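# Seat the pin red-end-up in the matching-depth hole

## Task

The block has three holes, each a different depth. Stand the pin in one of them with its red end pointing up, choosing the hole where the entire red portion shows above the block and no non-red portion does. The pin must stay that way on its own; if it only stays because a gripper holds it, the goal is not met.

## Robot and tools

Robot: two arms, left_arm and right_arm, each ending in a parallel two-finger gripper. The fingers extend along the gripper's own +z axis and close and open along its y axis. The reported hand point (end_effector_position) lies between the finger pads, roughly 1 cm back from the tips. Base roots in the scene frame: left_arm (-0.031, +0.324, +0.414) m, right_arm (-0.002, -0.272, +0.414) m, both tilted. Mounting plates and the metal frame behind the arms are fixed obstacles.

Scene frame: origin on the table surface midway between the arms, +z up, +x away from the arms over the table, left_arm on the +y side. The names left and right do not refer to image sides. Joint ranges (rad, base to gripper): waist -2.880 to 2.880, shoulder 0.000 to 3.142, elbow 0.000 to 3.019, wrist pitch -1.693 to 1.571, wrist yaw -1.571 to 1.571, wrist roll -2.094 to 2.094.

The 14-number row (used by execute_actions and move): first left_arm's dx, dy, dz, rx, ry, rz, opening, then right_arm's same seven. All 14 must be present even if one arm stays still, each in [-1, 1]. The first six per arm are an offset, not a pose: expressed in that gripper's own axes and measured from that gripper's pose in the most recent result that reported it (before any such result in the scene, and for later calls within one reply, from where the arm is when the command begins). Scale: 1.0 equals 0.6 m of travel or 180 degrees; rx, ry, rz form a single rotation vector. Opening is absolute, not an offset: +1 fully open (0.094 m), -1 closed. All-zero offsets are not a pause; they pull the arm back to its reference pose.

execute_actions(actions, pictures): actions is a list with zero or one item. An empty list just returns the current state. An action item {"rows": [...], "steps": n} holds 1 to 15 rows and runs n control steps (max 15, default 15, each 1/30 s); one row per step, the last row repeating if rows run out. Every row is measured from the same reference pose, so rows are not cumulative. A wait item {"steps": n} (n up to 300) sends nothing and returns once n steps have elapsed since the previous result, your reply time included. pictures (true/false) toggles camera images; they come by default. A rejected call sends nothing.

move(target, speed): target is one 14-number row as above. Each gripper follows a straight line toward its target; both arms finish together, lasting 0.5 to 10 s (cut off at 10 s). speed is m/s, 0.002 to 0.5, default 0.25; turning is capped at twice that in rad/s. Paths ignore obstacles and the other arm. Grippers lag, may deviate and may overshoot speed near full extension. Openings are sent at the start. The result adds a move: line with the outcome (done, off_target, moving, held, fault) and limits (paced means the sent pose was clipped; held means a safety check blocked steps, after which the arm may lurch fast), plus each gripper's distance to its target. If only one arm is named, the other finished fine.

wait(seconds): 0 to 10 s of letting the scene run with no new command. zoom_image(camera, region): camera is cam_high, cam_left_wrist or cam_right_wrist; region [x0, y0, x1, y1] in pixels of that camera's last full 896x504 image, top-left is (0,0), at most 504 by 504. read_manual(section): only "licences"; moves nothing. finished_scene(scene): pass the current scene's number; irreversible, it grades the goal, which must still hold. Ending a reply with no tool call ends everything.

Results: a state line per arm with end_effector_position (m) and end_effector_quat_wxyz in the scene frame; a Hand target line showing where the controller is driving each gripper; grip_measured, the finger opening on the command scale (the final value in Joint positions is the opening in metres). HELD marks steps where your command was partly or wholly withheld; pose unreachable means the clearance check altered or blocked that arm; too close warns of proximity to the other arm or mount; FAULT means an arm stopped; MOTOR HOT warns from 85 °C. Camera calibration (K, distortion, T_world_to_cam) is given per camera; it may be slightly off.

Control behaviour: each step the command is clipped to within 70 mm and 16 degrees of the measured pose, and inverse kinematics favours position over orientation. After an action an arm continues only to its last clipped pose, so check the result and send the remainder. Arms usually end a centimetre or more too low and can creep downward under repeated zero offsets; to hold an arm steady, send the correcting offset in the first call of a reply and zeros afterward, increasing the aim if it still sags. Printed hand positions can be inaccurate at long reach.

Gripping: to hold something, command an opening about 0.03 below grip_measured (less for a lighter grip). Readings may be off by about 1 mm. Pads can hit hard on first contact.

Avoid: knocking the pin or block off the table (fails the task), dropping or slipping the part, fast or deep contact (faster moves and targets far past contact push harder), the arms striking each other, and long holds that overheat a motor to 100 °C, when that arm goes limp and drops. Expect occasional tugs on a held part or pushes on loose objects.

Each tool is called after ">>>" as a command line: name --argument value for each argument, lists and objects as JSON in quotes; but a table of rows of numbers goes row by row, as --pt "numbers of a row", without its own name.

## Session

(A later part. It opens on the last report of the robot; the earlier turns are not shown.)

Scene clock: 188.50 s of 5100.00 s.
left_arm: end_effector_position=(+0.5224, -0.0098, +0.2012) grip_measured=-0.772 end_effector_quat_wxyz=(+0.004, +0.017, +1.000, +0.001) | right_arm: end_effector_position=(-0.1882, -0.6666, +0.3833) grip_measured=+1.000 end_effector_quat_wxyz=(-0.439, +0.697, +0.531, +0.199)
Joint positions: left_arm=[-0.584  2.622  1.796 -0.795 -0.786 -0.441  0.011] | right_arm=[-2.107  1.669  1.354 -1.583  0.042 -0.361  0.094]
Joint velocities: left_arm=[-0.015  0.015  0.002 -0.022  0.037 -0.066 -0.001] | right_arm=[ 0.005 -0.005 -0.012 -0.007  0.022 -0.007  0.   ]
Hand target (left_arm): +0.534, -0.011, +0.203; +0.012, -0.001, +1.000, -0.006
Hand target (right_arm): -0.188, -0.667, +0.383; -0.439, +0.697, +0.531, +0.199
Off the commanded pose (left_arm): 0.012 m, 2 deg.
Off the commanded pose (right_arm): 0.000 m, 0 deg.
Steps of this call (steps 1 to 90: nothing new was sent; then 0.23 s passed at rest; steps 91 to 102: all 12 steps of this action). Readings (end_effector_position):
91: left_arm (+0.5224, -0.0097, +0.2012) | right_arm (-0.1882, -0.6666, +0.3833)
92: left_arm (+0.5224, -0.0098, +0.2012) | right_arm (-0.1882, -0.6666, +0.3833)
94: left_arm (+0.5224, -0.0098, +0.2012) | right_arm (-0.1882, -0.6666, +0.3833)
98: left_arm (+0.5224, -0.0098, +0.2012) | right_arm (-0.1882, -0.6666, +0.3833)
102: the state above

>>> execute_actions --actions '[{"rows":[[-0.021,0.004,0.0035,0.003,-0.0035,-0.012,-0.82,0,0,0,0,0,0,1]],"steps":12}]' --pictures false

Scene clock: 193.30 s of 5100.00 s.
left_arm: end_effector_position=(+0.5226, -0.0089, +0.2004) grip_measured=-0.772 end_effector_quat_wxyz=(+0.003, +0.016, +1.000, +0.001) | right_arm: end_effector_position=(-0.1882, -0.6666, +0.3833) grip_measured=+1.000 end_effector_quat_wxyz=(-0.439, +0.697, +0.531, +0.199)
Joint positions: left_arm=[-0.582  2.622  1.796 -0.795 -0.786 -0.442  0.011] | right_arm=[-2.107  1.669  1.354 -1.583  0.042 -0.361  0.094]
Joint velocities: left_arm=[-0.005 -0.005  0.007 -0.007 -0.022 -0.037  0.   ] | right_arm=[-0.015  0.005  0.002 -0.007  0.022 -0.066  0.   ]
Hand target (left_arm): +0.535, -0.007, +0.199; +0.009, -0.002, +1.000, -0.004
Hand target (right_arm): -0.188, -0.667, +0.383; -0.439, +0.697, +0.531, +0.199
Off the commanded pose (left_arm): 0.013 m, 2 deg.
Off the commanded pose (right_arm): 0.000 m, 0 deg.
Steps of this call (steps 1 to 90: nothing new was sent; then 1.40 s passed at rest; steps 91 to 102: all 12 steps of this action). Readings (end_effector_position):
91: left_arm (+0.5224, -0.0096, +0.2010) | right_arm (-0.1882, -0.6666, +0.3833)
92: left_arm (+0.5224, -0.0096, +0.2010) | right_arm (-0.1882, -0.6666, +0.3833)
94: left_arm (+0.5226, -0.0091, +0.2005) | right_arm (-0.1882, -0.6666, +0.3833)
98: left_arm (+0.5226, -0.0089, +0.2004) | right_arm (-0.1882, -0.6666, +0.3833)
102: the state above

>>> execute_actions --actions '[{"rows":[[-0.020,0.0045,0.006,0.003,-0.0035,-0.012,-0.82,0,0,0,0,0,0,1]],"steps":12}]'

>>> zoom_image --camera "cam_left_wrist" --region '[350,60,550,220]'

Scene clock: 199.43 s of 5100.00 s.
left_arm: end_effector_position=(+0.5226, -0.0089, +0.2004) grip_measured=-0.772 end_effector_quat_wxyz=(+0.003, +0.016, +1.000, +0.001) | right_arm: end_effector_position=(-0.1882, -0.6666, +0.3833) grip_measured=+1.000 end_effector_quat_wxyz=(-0.439, +0.697, +0.531, +0.199)
Joint positions: left_arm=[-0.582  2.622  1.796 -0.795 -0.786 -0.442  0.011] | right_arm=[-2.107  1.669  1.354 -1.583  0.042 -0.361  0.094]
Joint velocities: left_arm=[-0.005 -0.015  0.002 -0.012 -0.051 -0.007  0.   ] | right_arm=[-0.015 -0.015 -0.002 -0.002  0.081 -0.022  0.   ]
Hand target (left_arm): +0.534, -0.006, +0.197; +0.008, -0.003, +1.000, -0.003
Hand target (right_arm): -0.188, -0.667, +0.383; -0.439, +0.697, +0.531, +0.199
Off the commanded pose (left_arm): 0.013 m, 2 deg.
Off the commanded pose (right_arm): 0.000 m, 0 deg.
Steps of this call (steps 1 to 90: nothing new was sent; then 2.73 s passed at rest; steps 91 to 102: all 12 steps of this action). Readings (end_effector_position):
91: left_arm (+0.5226, -0.0089, +0.2004) | right_arm (-0.1882, -0.6666, +0.3833)
92: left_arm (+0.5226, -0.0089, +0.2004) | right_arm (-0.1882, -0.6666, +0.3833)
94: left_arm (+0.5226, -0.0089, +0.2004) | right_arm (-0.1882, -0.6666, +0.3833)
98: left_arm (+0.5226, -0.0089, +0.2004) | right_arm (-0.1882, -0.6666, +0.3833)
102: the state above
camera_calibration (this result's frames):
cam_left_wrist: T_world_to_cam=[[-0.0385816, -0.999204, -0.0101504, 0.00884802], [-0.819412, 0.0258225, 0.572623, 0.324456], [-0.571905, 0.0304101, -0.819756, 0.586654], [0, 0, 0, 1]] pos_world=[0.601715, -0.0173775, 0.295212]
cam_right_wrist: T_world_to_cam=[[-0.914149, 0.0436707, 0.40302, -0.29603], [0.402537, -0.0197271, 0.915191, -0.283182], [0.0479174, 0.998851, 0.000454389, 0.799996], [0, 0, 0, 1]] pos_world=[-0.194958, -0.791735, 0.378109]

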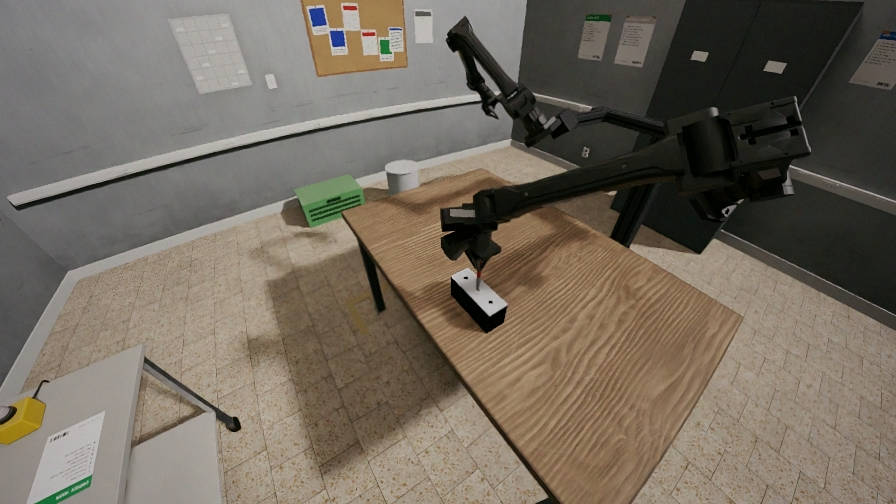

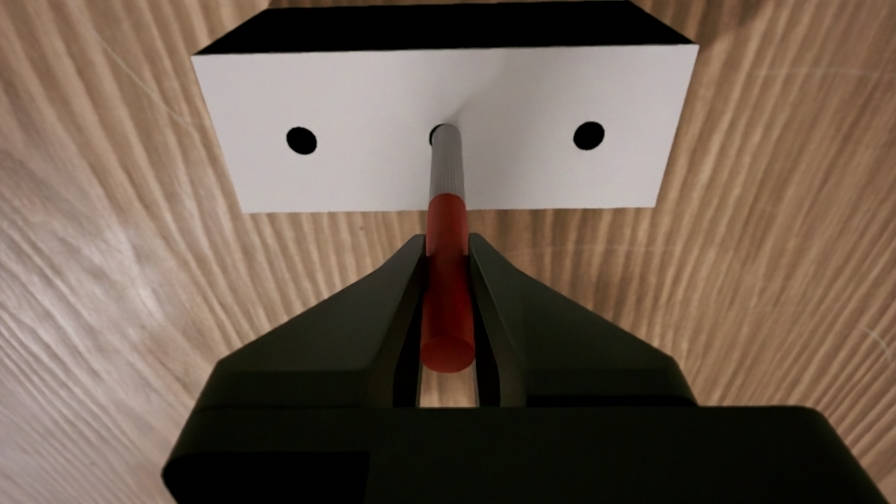

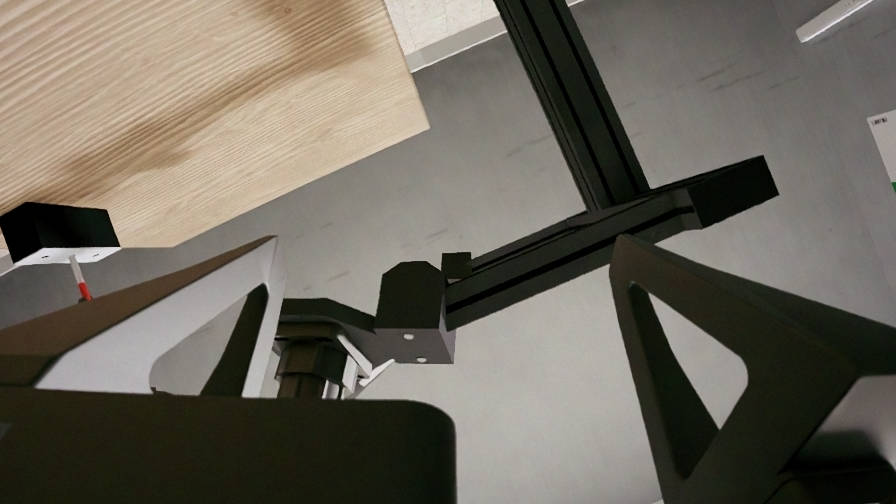

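Region (350, 60, 550, 220) of cam_left_wrist's 896x504 image, scaled by 2.520, with more detail than that image has; it fills the top 403 rows of this view, and the rest is white.

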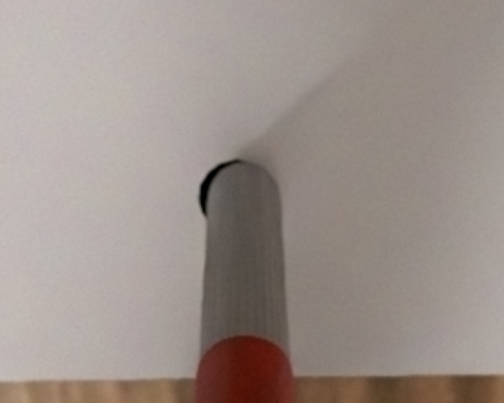

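>>> execute_actions --actions '[{"rows":[[-0.019,0.010,0.001,-0.005,-0.003,-0.010,-0.82,0,0,0,0,0,0,1]],"steps":12}]'

>>> zoom_image --camera "cam_left_wrist" --region '[350,60,550,220]'

Scene clock: 206.53 s of 5100.00 s.
left_arm: end_effector_position=(+0.5235, -0.0072, +0.2004) grip_measured=-0.772 end_effector_quat_wxyz=(+0.006, +0.013, +1.000, +0.006) | right_arm: end_effector_position=(-0.1882, -0.6666, +0.3833) grip_measured=+1.000 end_effector_quat_wxyz=(-0.439, +0.697, +0.531, +0.199)
Joint positions: left_arm=[-0.582  2.622  1.796 -0.795 -0.797 -0.448  0.011] | right_arm=[-2.107  1.669  1.354 -1.583  0.042 -0.361  0.094]
Joint velocities: left_arm=[-0.005  0.005  0.002  0.007 -0.022 -0.007 -0.001] | right_arm=[-0.005 -0.005  0.007 -0.007  0.022 -0.022  0.   ]
Hand target (left_arm): +0.534, -0.003, +0.200; +0.008, +0.000, +1.000, +0.009
Hand target (right_arm): -0.188, -0.667, +0.383; -0.439, +0.697, +0.531, +0.199
Off the commanded pose (left_arm): 0.011 m, 2 deg.
Off the commanded pose (right_arm): 0.000 m, 0 deg.
Steps of this call (steps 1 to 90: nothing new was sent; then 3.70 s passed at rest; steps 91 to 102: all 12 steps of this action). Readings (end_effector_position):
91: left_arm (+0.5230, -0.0081, +0.2004) | right_arm (-0.1882, -0.6666, +0.3833)
92: left_arm (+0.5232, -0.0077, +0.2004) | right_arm (-0.1882, -0.6666, +0.3833)
94: left_arm (+0.5234, -0.0073, +0.2004) | right_arm (-0.1882, -0.6666, +0.3833)
98: left_arm (+0.5235, -0.0072, +0.2004) | right_arm (-0.1882, -0.6666, +0.3833)
102: the state above
camera_calibration (this result's frames):
cam_left_wrist: T_world_to_cam=[[-0.0323534, -0.999267, -0.0204638, 0.00943805], [-0.822539, 0.014989, 0.568511, 0.327517], [-0.567788, 0.0352256, -0.822421, 0.585543], [0, 0, 0, 1]] pos_world=[0.602165, -0.0161041, 0.295559]
cam_right_wrist: T_world_to_cam=[[-0.914149, 0.0436707, 0.40302, -0.29603], [0.402537, -0.0197271, 0.915191, -0.283182], [0.0479174, 0.998851, 0.000454389, 0.799996], [0, 0, 0, 1]] pos_world=[-0.194958, -0.791735, 0.378109]

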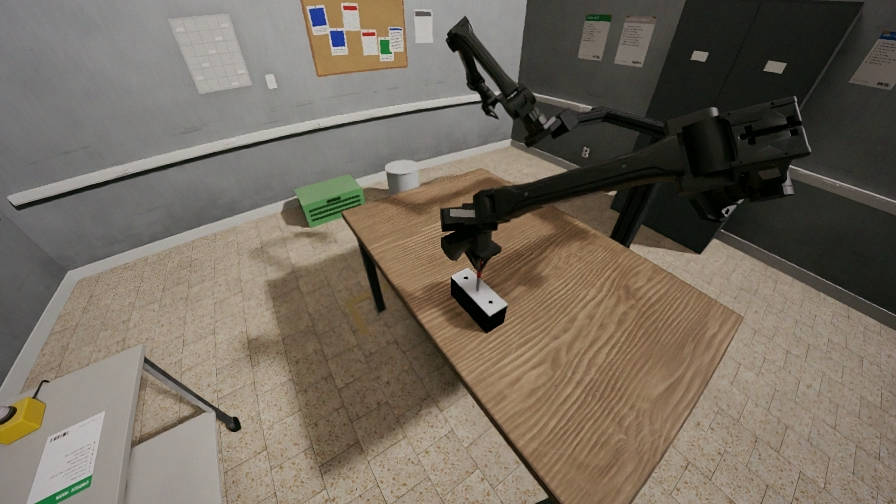

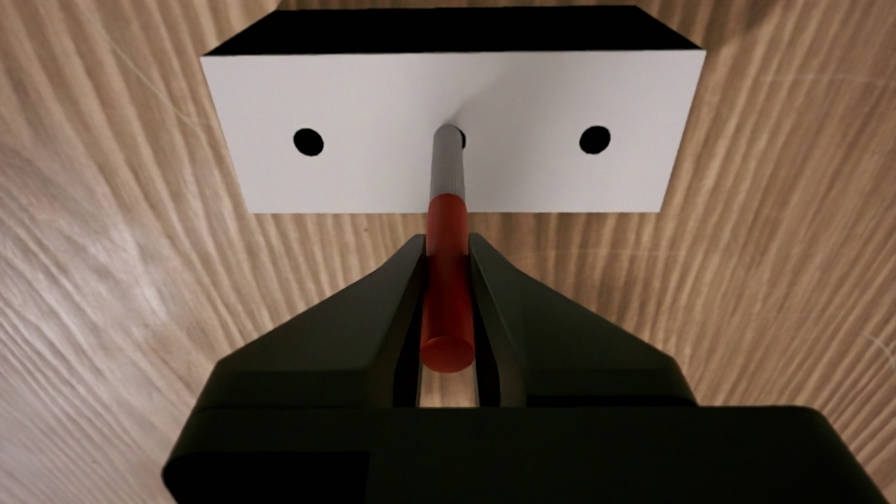

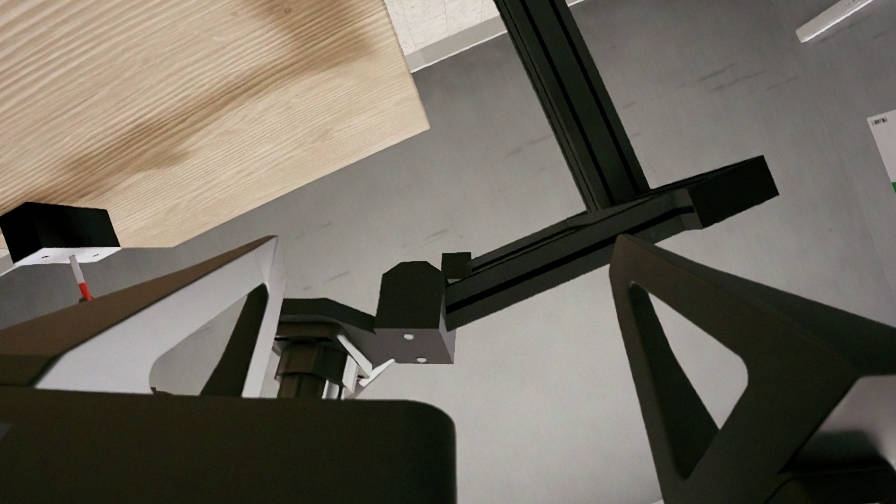

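Region (350, 60, 550, 220) of cam_left_wrist's 896x504 image, scaled by 2.520, with more detail than that image has; it fills the top 403 rows of this view, and the rest is white.

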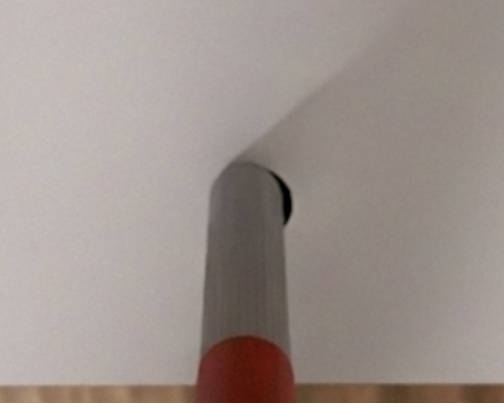

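>>> execute_actions --actions '[{"rows":[[-0.012,0.004,0.006,-0.002,0,-0.007,-0.82,0,0,0,0,0,0,1]],"steps":12}]'

>>> zoom_image --camera "cam_left_wrist" --region '[350,60,550,220]'

Scene clock: 213.13 s of 5100.00 s.
left_arm: end_effector_position=(+0.5233, -0.0072, +0.2002) grip_measured=-0.772 end_effector_quat_wxyz=(+0.005, +0.012, +1.000, +0.006) | right_arm: end_effector_position=(-0.1882, -0.6666, +0.3833) grip_measured=+1.000 end_effector_quat_wxyz=(-0.439, +0.697, +0.531, +0.199)
Joint positions: left_arm=[-0.582  2.623  1.796 -0.795 -0.797 -0.449  0.011] | right_arm=[-2.107  1.669  1.354 -1.583  0.042 -0.361  0.094]
Joint velocities: left_arm=[ 0.005  0.005 -0.007  0.007  0.007  0.022 -0.001] | right_arm=[-0.005 -0.015  0.017 -0.017 -0.051 -0.022  0.   ]
Hand target (left_arm): +0.530, -0.005, +0.197; +0.006, +0.002, +1.000, +0.009
Hand target (right_arm): -0.188, -0.667, +0.383; -0.439, +0.697, +0.531, +0.199
Off the commanded pose (left_arm): 0.009 m, 1 deg.
Off the commanded pose (right_arm): 0.000 m, 0 deg.
Steps of this call (steps 1 to 90: nothing new was sent; then 3.20 s passed at rest; steps 91 to 102: all 12 steps of this action). Readings (end_effector_position):
91: left_arm (+0.5233, -0.0072, +0.2002) | right_arm (-0.1882, -0.6666, +0.3833)
92: left_arm (+0.5233, -0.0072, +0.2002) | right_arm (-0.1882, -0.6666, +0.3833)
94: left_arm (+0.5233, -0.0072, +0.2002) | right_arm (-0.1882, -0.6666, +0.3833)
98: left_arm (+0.5233, -0.0072, +0.2002) | right_arm (-0.1882, -0.6666, +0.3833)
102: the state above
camera_calibration (this result's frames):
cam_left_wrist: T_world_to_cam=[[-0.0311018, -0.999305, -0.0205643, 0.00869778], [-0.822431, 0.0138939, 0.568695, 0.327364], [-0.568014, 0.0346001, -0.822291, 0.58539], [0, 0, 0, 1]] pos_world=[0.602014, -0.0161112, 0.29537]
cam_right_wrist: T_world_to_cam=[[-0.914149, 0.0436707, 0.40302, -0.29603], [0.402537, -0.0197271, 0.915191, -0.283182], [0.0479174, 0.998851, 0.000454389, 0.799996], [0, 0, 0, 1]] pos_world=[-0.194958, -0.791735, 0.378109]

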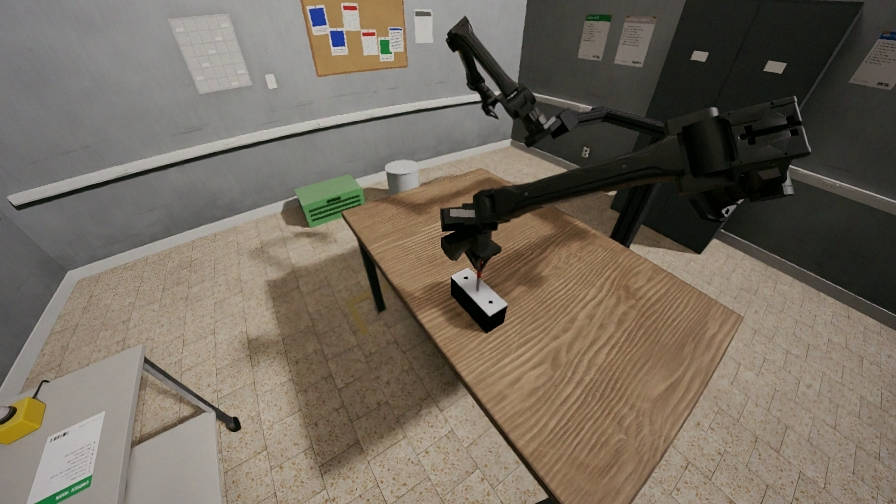

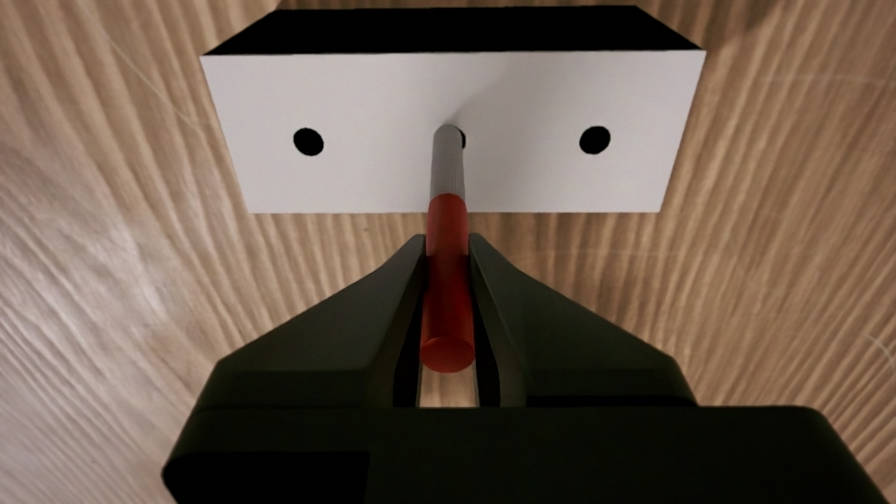

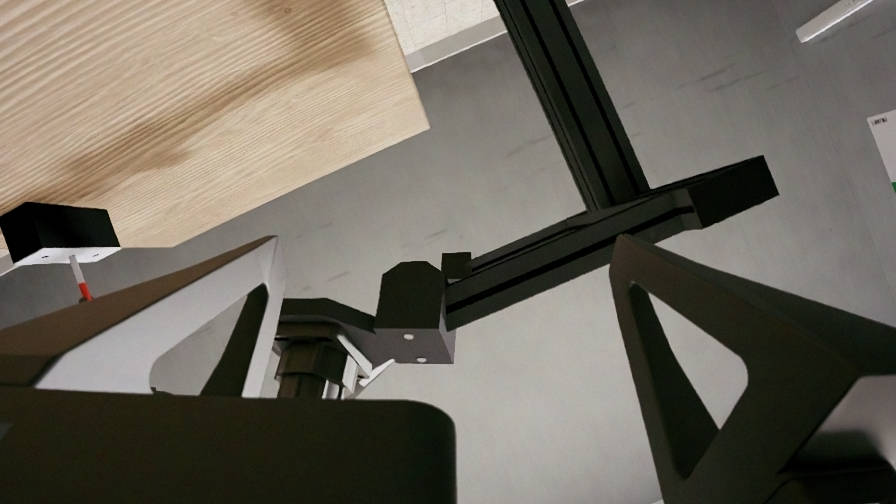

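Region (350, 60, 550, 220) of cam_left_wrist's 896x504 image, scaled by 2.520, with more detail than that image has; it fills the top 403 rows of this view, and the rest is white.

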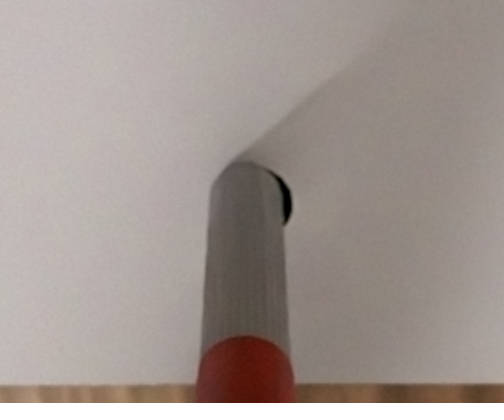

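>>> execute_actions --actions '[{"rows":[[-0.0145,0.008,0,-0.0025,0.002,-0.0055,-0.82,0,0,0,0,0,0,1]],"steps":10}]' --pictures false

Scene clock: 218.53 s of 5100.00 s.
left_arm: end_effector_position=(+0.5215, -0.0061, +0.2003) grip_measured=-0.772 end_effector_quat_wxyz=(+0.002, +0.014, +1.000, +0.009) | right_arm: end_effector_position=(-0.1882, -0.6666, +0.3833) grip_measured=+1.000 end_effector_quat_wxyz=(-0.439, +0.697, +0.531, +0.199)
Joint positions: left_arm=[-0.582  2.623  1.796 -0.807 -0.798 -0.453  0.011] | right_arm=[-2.107  1.669  1.354 -1.583  0.042 -0.361  0.094]
Joint velocities: left_arm=[-0.015 -0.005 -0.012 -0.007 -0.051 -0.007  0.001] | right_arm=[-0.015 -0.005  0.007 -0.007 -0.051  0.007  0.   ]
Hand target (left_arm): +0.532, -0.002, +0.200; +0.003, +0.003, +1.000, +0.010
Hand target (right_arm): -0.188, -0.667, +0.383; -0.439, +0.697, +0.531, +0.199
Off the commanded pose (left_arm): 0.011 m, 1 deg.
Off the commanded pose (right_arm): 0.000 m, 0 deg.
Steps of this call (steps 1 to 90: nothing new was sent; then 2.07 s passed at rest; steps 91 to 100: all 10 steps of this action). Readings (end_effector_position):
91: left_arm (+0.5230, -0.0071, +0.2002) | right_arm (-0.1882, -0.6666, +0.3833)
92: left_arm (+0.5226, -0.0068, +0.2003) | right_arm (-0.1882, -0.6666, +0.3833)
94: left_arm (+0.5219, -0.0064, +0.2003) | right_arm (-0.1882, -0.6666, +0.3833)
98: left_arm (+0.5215, -0.0061, +0.2003) | right_arm (-0.1882, -0.6666, +0.3833)
100: the state above

>>> execute_actions --actions '[{"rows":[[-0.0217,-0.003,0,0.0073,-0.002,-0.012,-0.82,0,0,0,0,0,0,1]],"steps":10}]'

>>> zoom_image --camera "cam_left_wrist" --region '[350,60,550,220]'

Scene clock: 228.70 s of 5100.00 s.
left_arm: end_effector_position=(+0.5206, -0.0075, +0.2003) grip_measured=-0.772 end_effector_quat_wxyz=(-0.000, +0.014, +1.000, +0.004) | right_arm: end_effector_position=(-0.1882, -0.6666, +0.3833) grip_measured=+1.000 end_effector_quat_wxyz=(-0.439, +0.697, +0.531, +0.199)
Joint positions: left_arm=[-0.582  2.623  1.796 -0.807 -0.789 -0.453  0.011] | right_arm=[-2.107  1.669  1.354 -1.583  0.042 -0.361  0.094]
Joint velocities: left_arm=[ 0.005  0.005 -0.007  0.002 -0.022  0.022 -0.001] | right_arm=[-0.005 -0.005  0.002 -0.002 -0.037 -0.051  0.   ]
Hand target (left_arm): +0.534, -0.008, +0.201; +0.005, -0.004, +1.000, -0.003
Hand target (right_arm): -0.188, -0.667, +0.383; -0.439, +0.697, +0.531, +0.199
Off the commanded pose (left_arm): 0.014 m, 2 deg.
Off the commanded pose (right_arm): 0.000 m, 0 deg.
Steps of this call (steps 1 to 90: nothing new was sent; then 6.83 s passed at rest; steps 91 to 100: all 10 steps of this action). Readings (end_effector_position):
91: left_arm (+0.5210, -0.0068, +0.2003) | right_arm (-0.1882, -0.6666, +0.3833)
92: left_arm (+0.5207, -0.0073, +0.2003) | right_arm (-0.1882, -0.6666, +0.3833)
94: left_arm (+0.5207, -0.0074, +0.2003) | right_arm (-0.1882, -0.6666, +0.3833)
98: left_arm (+0.5206, -0.0075, +0.2003) | right_arm (-0.1882, -0.6666, +0.3833)
100: the state above
camera_calibration (this result's frames):
cam_left_wrist: T_world_to_cam=[[-0.0357108, -0.999228, -0.016346, 0.00994462], [-0.815655, 0.0196915, 0.578204, 0.319741], [-0.577436, 0.0339808, -0.815728, 0.587511], [0, 0, 0, 1]] pos_world=[0.600404, -0.0163234, 0.294537]
cam_right_wrist: T_world_to_cam=[[-0.914149, 0.0436707, 0.40302, -0.29603], [0.402537, -0.0197271, 0.915191, -0.283182], [0.0479174, 0.998851, 0.000454389, 0.799996], [0, 0, 0, 1]] pos_world=[-0.194958, -0.791735, 0.378109]

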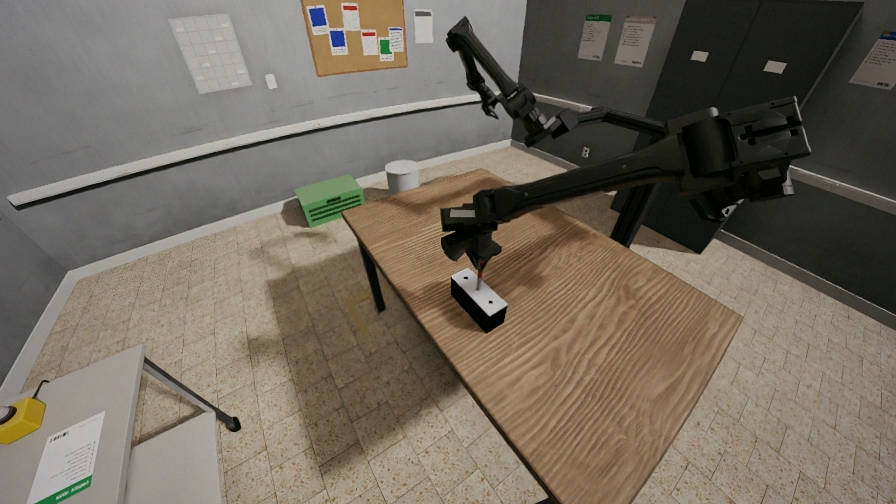

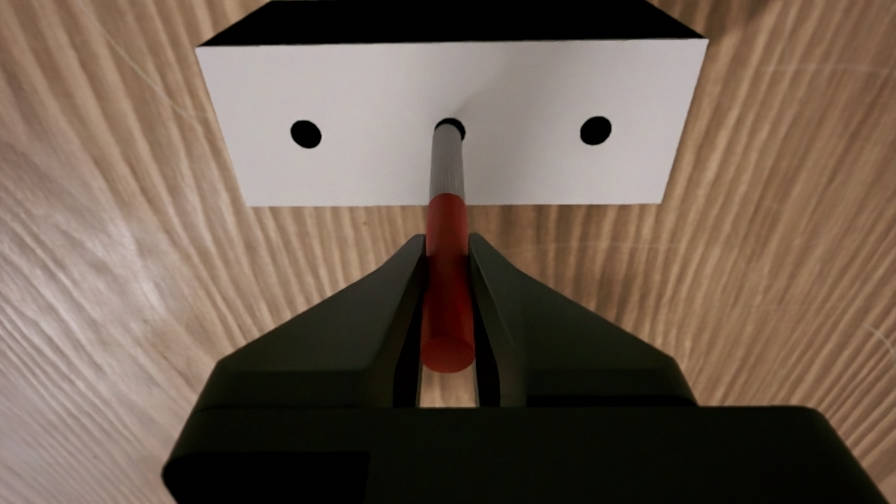

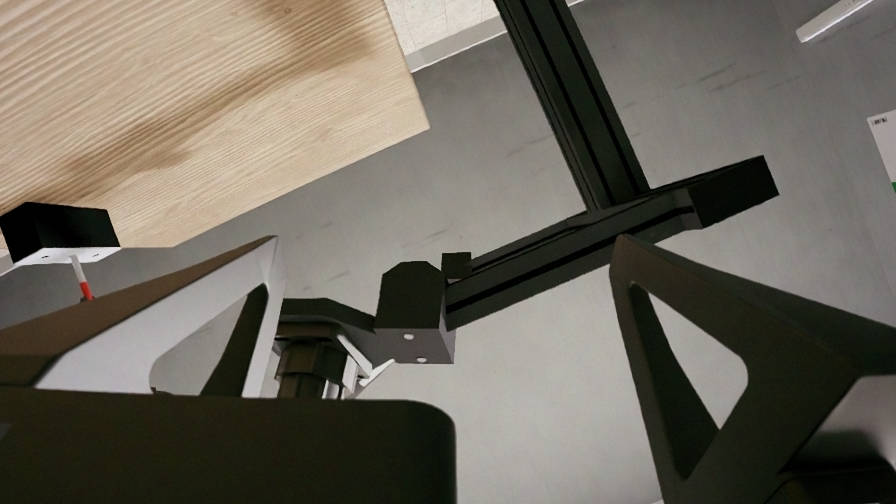

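Region (350, 60, 550, 220) of cam_left_wrist's 896x504 image, scaled by 2.520, with more detail than that image has; it fills the top 403 rows of this view, and the rest is white.

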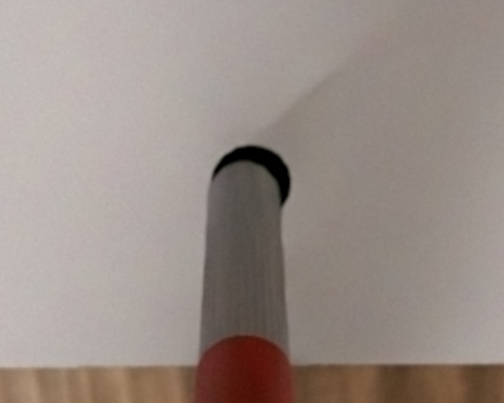

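Good; now q4 +0.009. Target row (-.023,-.0007,0,.0045,-.0035,-.012).

>>> execute_actions --actions '[{"rows":[[-0.026,-0.002,0,0.0053,-0.0055,-0.014,-0.82,0,0,0,0,0,0,1]],"steps":10}]' --pictures false

Scene clock: 233.27 s of 5100.00 s.
left_arm: end_effector_position=(+0.5206, -0.0075, +0.2003) grip_measured=-0.772 end_effector_quat_wxyz=(-0.000, +0.014, +1.000, +0.004) | right_arm: end_effector_position=(-0.1882, -0.6666, +0.3833) grip_measured=+1.000 end_effector_quat_wxyz=(-0.439, +0.697, +0.531, +0.199)
Joint positions: left_arm=[-0.582  2.623  1.796 -0.807 -0.789 -0.453  0.011] | right_arm=[-2.107  1.669  1.354 -1.583  0.042 -0.361  0.094]
Joint velocities: left_arm=[-0.005 -0.005  0.002  0.002 -0.037  0.007 -0.   ] | right_arm=[-0.015  0.005 -0.007  0.007 -0.022  0.007  0.   ]
Hand target (left_arm): +0.536, -0.008, +0.200; +0.008, -0.008, +1.000, -0.004
Hand target (right_arm): -0.188, -0.667, +0.383; -0.439, +0.697, +0.531, +0.199
Off the commanded pose (left_arm): 0.016 m, 3 deg.
Off the commanded pose (right_arm): 0.000 m, 0 deg.
Steps of this call (steps 1 to 90: nothing new was sent; then 1.23 s passed at rest; steps 91 to 100: all 10 steps of this action). Readings (end_effector_position):
91: left_arm (+0.5206, -0.0075, +0.2003) | right_arm (-0.1882, -0.6666, +0.3833)
92: left_arm (+0.5206, -0.0075, +0.2003) | right_arm (-0.1882, -0.6666, +0.3833)
94: left_arm (+0.5206, -0.0075, +0.2003) | right_arm (-0.1882, -0.6666, +0.3833)
98: left_arm (+0.5206, -0.0075, +0.2003) | right_arm (-0.1882, -0.6666, +0.3833)
100: the state above

>>> execute_actions --actions '[{"rows":[[-0.0285,-0.0035,0,0.0063,-0.0075,-0.016,-0.82,0,0,0,0,0,0,1]],"steps":10}]' --pictures false

Scene clock: 242.17 s of 5100.00 s.
left_arm: end_effector_position=(+0.5220, -0.0083, +0.1997) grip_measured=-0.772 end_effector_quat_wxyz=(+0.002, +0.011, +1.000, +0.002) | right_arm: end_effector_position=(-0.1882, -0.6666, +0.3833) grip_measured=+1.000 end_effector_quat_wxyz=(-0.439, +0.697, +0.531, +0.199)
Joint positions: left_arm=[-0.581  2.623  1.796 -0.798 -0.787 -0.453  0.011] | right_arm=[-2.107  1.669  1.354 -1.583  0.042 -0.361  0.094]
Joint velocities: left_arm=[-0.005  0.024 -0.007  0.002 -0.022  0.037  0.001] | right_arm=[-0.005  0.005  0.002  0.002  0.022 -0.081  0.   ]
Hand target (left_arm): +0.537, -0.009, +0.201; +0.012, -0.011, +1.000, -0.005
Hand target (right_arm): -0.188, -0.667, +0.383; -0.439, +0.697, +0.531, +0.199
Off the commanded pose (left_arm): 0.016 m, 3 deg.
Off the commanded pose (right_arm): 0.000 m, 0 deg.
Steps of this call (steps 1 to 90: nothing new was sent; then 5.57 s passed at rest; steps 91 to 100: all 10 steps of this action). Readings (end_effector_position):
91: left_arm (+0.5209, -0.0076, +0.2003) | right_arm (-0.1882, -0.6666, +0.3833)
92: left_arm (+0.5212, -0.0078, +0.2003) | right_arm (-0.1882, -0.6666, +0.3833)
94: left_arm (+0.5214, -0.0079, +0.2003) | right_arm (-0.1882, -0.6666, +0.3833)
98: left_arm (+0.5219, -0.0083, +0.1997) | right_arm (-0.1882, -0.6666, +0.3833)
100: the state above

Dropped slightly in. Descend.

>>> execute_actions --actions '[{"rows":[[-0.023,0,0.003,0.003,-0.005,-0.012,-0.82,0,0,0,0,0,0,1],[-0.023,0,0.005,0.003,-0.005,-0.012,-0.82,0,0,0,0,0,0,1],[-0.022,0,0.007,0.003,-0.005,-0.012,-0.82,0,0,0,0,0,0,1],[-0.022,0,0.009,0.003,-0.005,-0.012,-0.82,0,0,0,0,0,0,1],[-0.022,0,0.012,0.003,-0.005,-0.012,-0.82,0,0,0,0,0,0,1],[-0.022,0,0.015,0.003,-0.005,-0.012,-0.82,0,0,0,0,0,0,1]],"steps":14}]' --pictures false

Scene clock: 248.67 s of 5100.00 s.
left_arm: end_effector_position=(+0.5217, -0.0078, +0.1915) grip_measured=-0.772 end_effector_quat_wxyz=(+0.001, +0.004, +1.000, +0.002) | right_arm: end_effector_position=(-0.1882, -0.6666, +0.3833) grip_measured=+1.000 end_effector_quat_wxyz=(-0.439, +0.697, +0.531, +0.199)
Joint positions: left_arm=[-0.572  2.632  1.796 -0.78  -0.787 -0.453  0.011] | right_arm=[-2.107  1.669  1.354 -1.583  0.042 -0.361  0.094]
Joint velocities: left_arm=[-0.005  0.005 -0.012  0.012  0.022  0.037 -0.   ] | right_arm=[0.005 0.005 0.002 0.002 0.066 0.022 0.   ]
Hand target (left_arm): +0.535, -0.008, +0.191; +0.010, -0.008, +1.000, -0.002
Hand target (right_arm): -0.188, -0.667, +0.383; -0.439, +0.697, +0.531, +0.199
Off the commanded pose (left_arm): 0.014 m, 2 deg.
Off the commanded pose (right_arm): 0.000 m, 0 deg.
Steps of this call (steps 1 to 90: nothing new was sent; then 3.03 s passed at rest; steps 91 to 104: all 14 steps of this action). Readings (end_effector_position):
91: left_arm (+0.5220, -0.0082, +0.1996) | right_arm (-0.1882, -0.6666, +0.3833)
92: left_arm (+0.5218, -0.0081, +0.1992) | right_arm (-0.1882, -0.6666, +0.3833)
94: left_arm (+0.5220, -0.0081, +0.1985) | right_arm (-0.1882, -0.6666, +0.3833)
98: left_arm (+0.5219, -0.0081, +0.1944) | right_arm (-0.1882, -0.6666, +0.3833)
104: the state above

>>> execute_actions --actions '[{"rows":[[-0.022,0,0.006,0.002,-0.005,-0.004,-0.82,0,0,0,0,0,0,1],[-0.022,0,0.012,0.002,-0.005,-0.004,-0.82,0,0,0,0,0,0,1],[-0.022,0,0.018,0.002,-0.005,-0.004,-0.82,0,0,0,0,0,0,1],[-0.022,0,0.024,0.002,-0.005,-0.004,-0.82,0,0,0,0,0,0,1],[-0.022,0,0.03,0.002,-0.005,-0.004,-0.82,0,0,0,0,0,0,1],[-0.022,0,0.036,0.002,-0.005,-0.004,-0.82,0,0,0,0,0,0,1],[-0.022,0,0.042,0.002,-0.005,-0.004,-0.82,0,0,0,0,0,0,1],[-0.022,0,0.048,0.002,-0.005,-0.004,-0.82,0,0,0,0,0,0,1]],"steps":15}]' --pictures false

>>> execute_actions --actions '[{"rows":[[-0.018,0,0.01,0.002,-0.004,-0.003,-0.82,0,0,0,0,0,0,1],[-0.018,0,0.015,0.002,-0.004,-0.003,-0.82,0,0,0,0,0,0,1],[-0.018,0,0.02,0.002,-0.004,-0.003,-0.82,0,0,0,0,0,0,1],[-0.018,0,0.025,0.002,-0.004,-0.003,-0.82,0,0,0,0,0,0,1],[-0.018,0,0.03,0.002,-0.004,-0.003,-0.82,0,0,0,0,0,0,1],[-0.018,0,0.035,0.002,-0.004,-0.003,-0.82,0,0,0,0,0,0,1],[-0.018,0,0.04,0.002,-0.004,-0.003,-0.82,0,0,0,0,0,0,1],[-0.018,0,0.045,0.002,-0.004,-0.003,-0.82,0,0,0,0,0,0,1],[-0.018,0,0.05,0.002,-0.004,-0.003,-0.82,0,0,0,0,0,0,1]],"steps":15}]'

Scene clock: 261.40 s of 5100.00 s.
left_arm: end_effector_position=(+0.5223, -0.0074, +0.1632) grip_measured=-0.772 end_effector_quat_wxyz=(+0.001, +0.003, +1.000, +0.002) | right_arm: end_effector_position=(-0.1882, -0.6666, +0.3833) grip_measured=+1.000 end_effector_quat_wxyz=(-0.439, +0.697, +0.531, +0.199)
Joint positions: left_arm=[-0.54   2.669  1.809 -0.725 -0.787 -0.411  0.011] | right_arm=[-2.107  1.669  1.354 -1.583  0.042 -0.361  0.094]
Joint velocities: left_arm=[-0.005 -0.005  0.012 -0.007  0.022  0.095 -0.   ] | right_arm=[-0.005 -0.015  0.002 -0.002 -0.051  0.007  0.   ]
Hand target (left_arm): +0.535, -0.007, +0.163; +0.009, -0.002, +1.000, -0.001
Hand target (right_arm): -0.188, -0.667, +0.383; -0.439, +0.697, +0.531, +0.199
Off the commanded pose (left_arm): 0.013 m, 1 deg.
Off the commanded pose (right_arm): 0.000 m, 0 deg.
Steps of this call (steps 1 to 90: nothing new was sent; then 9.23 s passed at rest; steps 91 to 105: all 15 steps of this action). Readings (end_effector_position):
91: left_arm (+0.5216, -0.0078, +0.1912) | right_arm (-0.1882, -0.6666, +0.3833)
92: left_arm (+0.5220, -0.0079, +0.1912) | right_arm (-0.1882, -0.6666, +0.3833)
94: left_arm (+0.5222, -0.0081, +0.1890) | right_arm (-0.1882, -0.6666, +0.3833)
98: left_arm (+0.5219, -0.0079, +0.1773) | right_arm (-0.1882, -0.6666, +0.3833)
105: the state above

Scene clock: 261.90 s of 5100.00 s.
left_arm: end_effector_position=(+0.5228, -0.0077, +0.1524) grip_measured=-0.772 end_effector_quat_wxyz=(+0.004, +0.014, +1.000, +0.001) | right_arm: end_effector_position=(-0.1882, -0.6666, +0.3833) grip_measured=+1.000 end_effector_quat_wxyz=(-0.439, +0.697, +0.531, +0.199)
Joint positions: left_arm=[-0.528  2.682  1.811 -0.695 -0.788 -0.368  0.011] | right_arm=[-2.107  1.669  1.354 -1.583  0.042 -0.361  0.094]
Joint velocities: left_arm=[ 0.005 -0.005  0.002 -0.002 -0.022 -0.051  0.   ] | right_arm=[-0.005 -0.015 -0.012  0.012 -0.051 -0.007  0.   ]
Hand target (left_arm): +0.532, -0.006, +0.134; +0.007, -0.001, +1.000, -0.000
Hand target (right_arm): -0.188, -0.667, +0.383; -0.439, +0.697, +0.531, +0.199
Off the commanded pose (left_arm): 0.022 m, 2 deg.
Off the commanded pose (right_arm): 0.000 m, 0 deg.
Steps of this call (steps 1 to 15: all 15 steps of this action). Readings (end_effector_position):
1: left_arm (+0.5223, -0.0076, +0.1630) | right_arm (-0.1882, -0.6666, +0.3833)
2: left_arm (+0.5225, -0.0077, +0.1627) | right_arm (-0.1882, -0.6666, +0.3833)
4: left_arm (+0.5225, -0.0077, +0.1606) | right_arm (-0.1882, -0.6666, +0.3833)
8: left_arm (+0.5228, -0.0077, +0.1549) | right_arm (-0.1882, -0.6666, +0.3833)
15: the state above
camera_calibration (this result's frames):
cam_left_wrist: T_world_to_cam=[[-0.0345255, -0.99935, -0.0103818, 0.00752232], [-0.820178, 0.0223966, 0.57167, 0.352589], [-0.571066, 0.0282521, -0.820418, 0.547083], [0, 0, 0, 1]] pos_world=[0.601866, -0.0158356, 0.24735]
cam_right_wrist: T_world_to_cam=[[-0.914149, 0.0436707, 0.40302, -0.29603], [0.402537, -0.0197271, 0.915191, -0.283182], [0.0479174, 0.998851, 0.000454389, 0.799996], [0, 0, 0, 1]] pos_world=[-0.194958, -0.791735, 0.378109]

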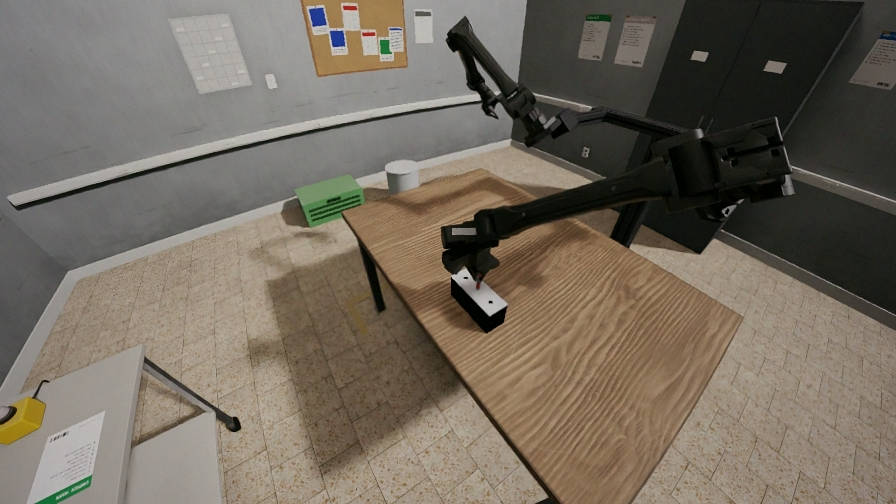

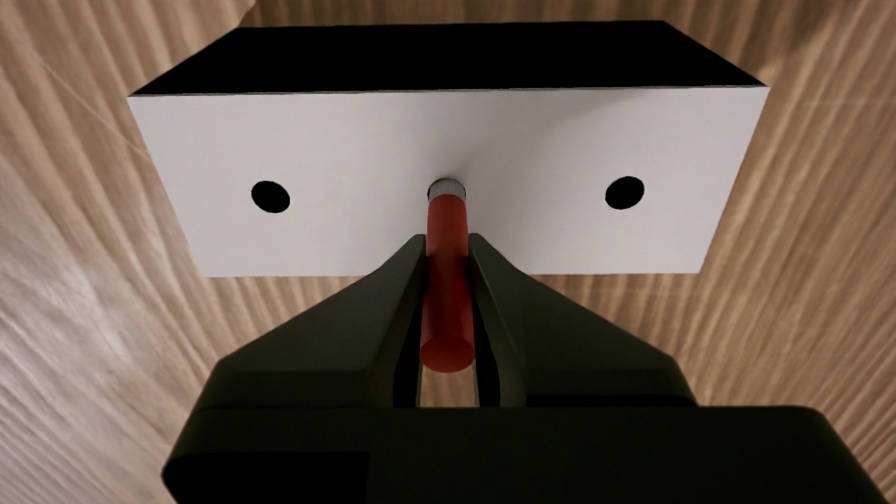

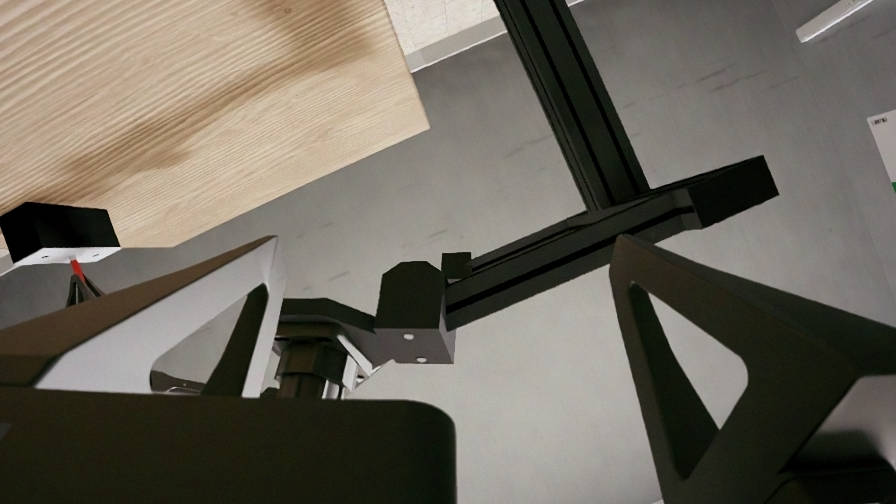

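Depth 48, 10 mm short; hole A it is.

>>> move --target '[-0.022,-0.01,-0.15,0.004,-0.011,0,-0.82,0,0,0,0,0,0,1]' --speed 0.05

Scene clock: 266.87 s of 5100.00 s.
left_arm: end_effector_position=(+0.5277, -0.0074, +0.2119) grip_measured=-0.772 end_effector_quat_wxyz=(+0.003, +0.011, +1.000, -0.001) | right_arm: end_effector_position=(-0.1882, -0.6666, +0.3833) grip_measured=+1.000 end_effector_quat_wxyz=(-0.439, +0.697, +0.531, +0.199)
Joint positions: left_arm=[-0.59   2.608  1.805 -0.823 -0.782 -0.46   0.011] | right_arm=[-2.107  1.669  1.354 -1.583  0.042 -0.361  0.094]
Joint velocities: left_arm=[-0.005 -0.015  0.012 -0.022 -0.022 -0.007 -0.001] | right_arm=[-0.015 -0.005 -0.012  0.007 -0.022  0.022  0.   ]
Hand target (left_arm): +0.536, -0.014, +0.242; +0.021, +0.013, +1.000, -0.006
Hand target (right_arm): -0.188, -0.667, +0.383; -0.439, +0.697, +0.531, +0.199
Off the commanded pose (left_arm): 0.032 m, 2 deg.
Off the commanded pose (right_arm): 0.000 m, 0 deg.
move: off_target (left_arm)
camera_calibration (this result's frames):
cam_left_wrist: T_world_to_cam=[[-0.0297312, -0.999536, -0.00657751, 0.0052649], [-0.819778, 0.0206182, 0.572309, 0.322191], [-0.571908, 0.0224075, -0.820011, 0.599021], [0, 0, 0, 1]] pos_world=[0.606867, -0.0148031, 0.306845]
cam_right_wrist: T_world_to_cam=[[-0.914149, 0.0436707, 0.40302, -0.29603], [0.402537, -0.0197271, 0.915191, -0.283182], [0.0479174, 0.998851, 0.000454389, 0.799996], [0, 0, 0, 1]] pos_world=[-0.194958, -0.791735, 0.378109]

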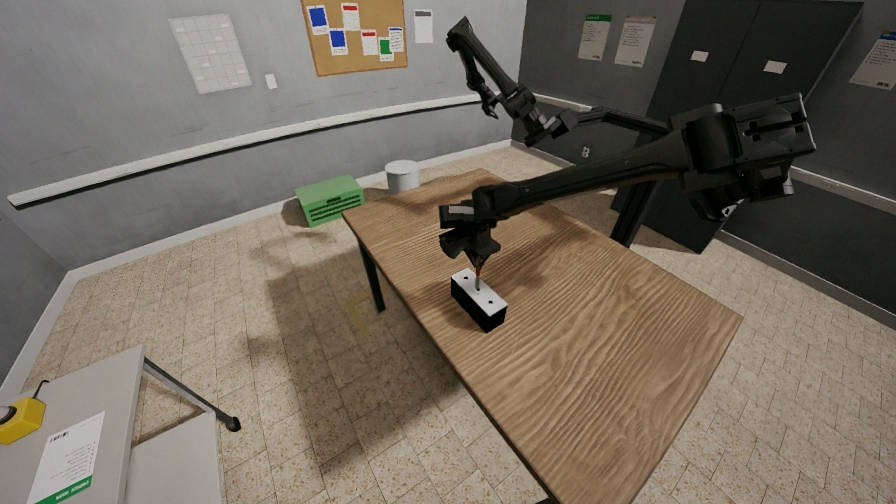

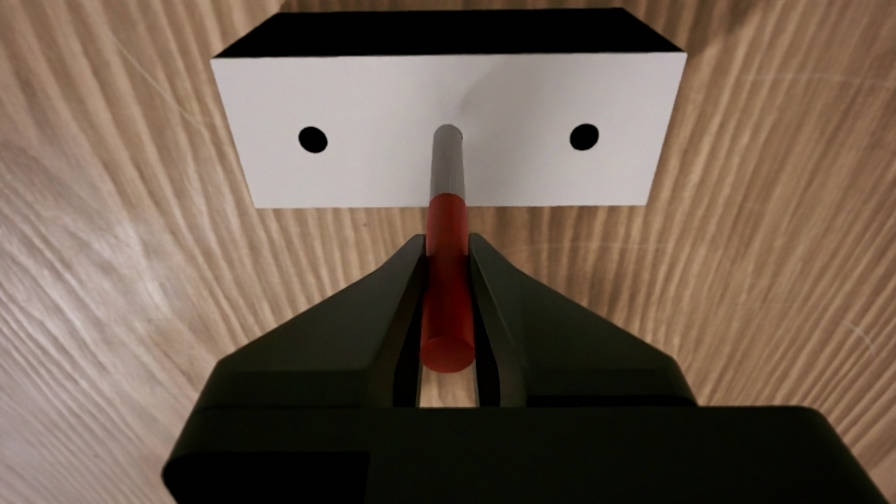

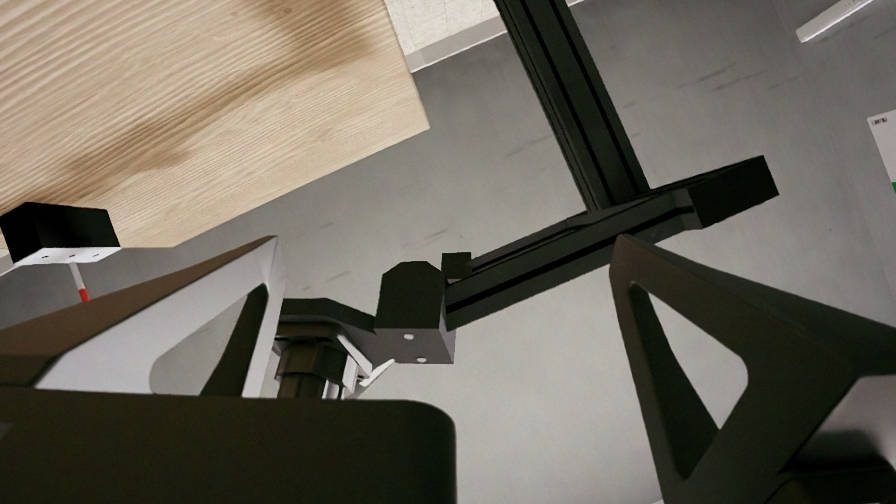

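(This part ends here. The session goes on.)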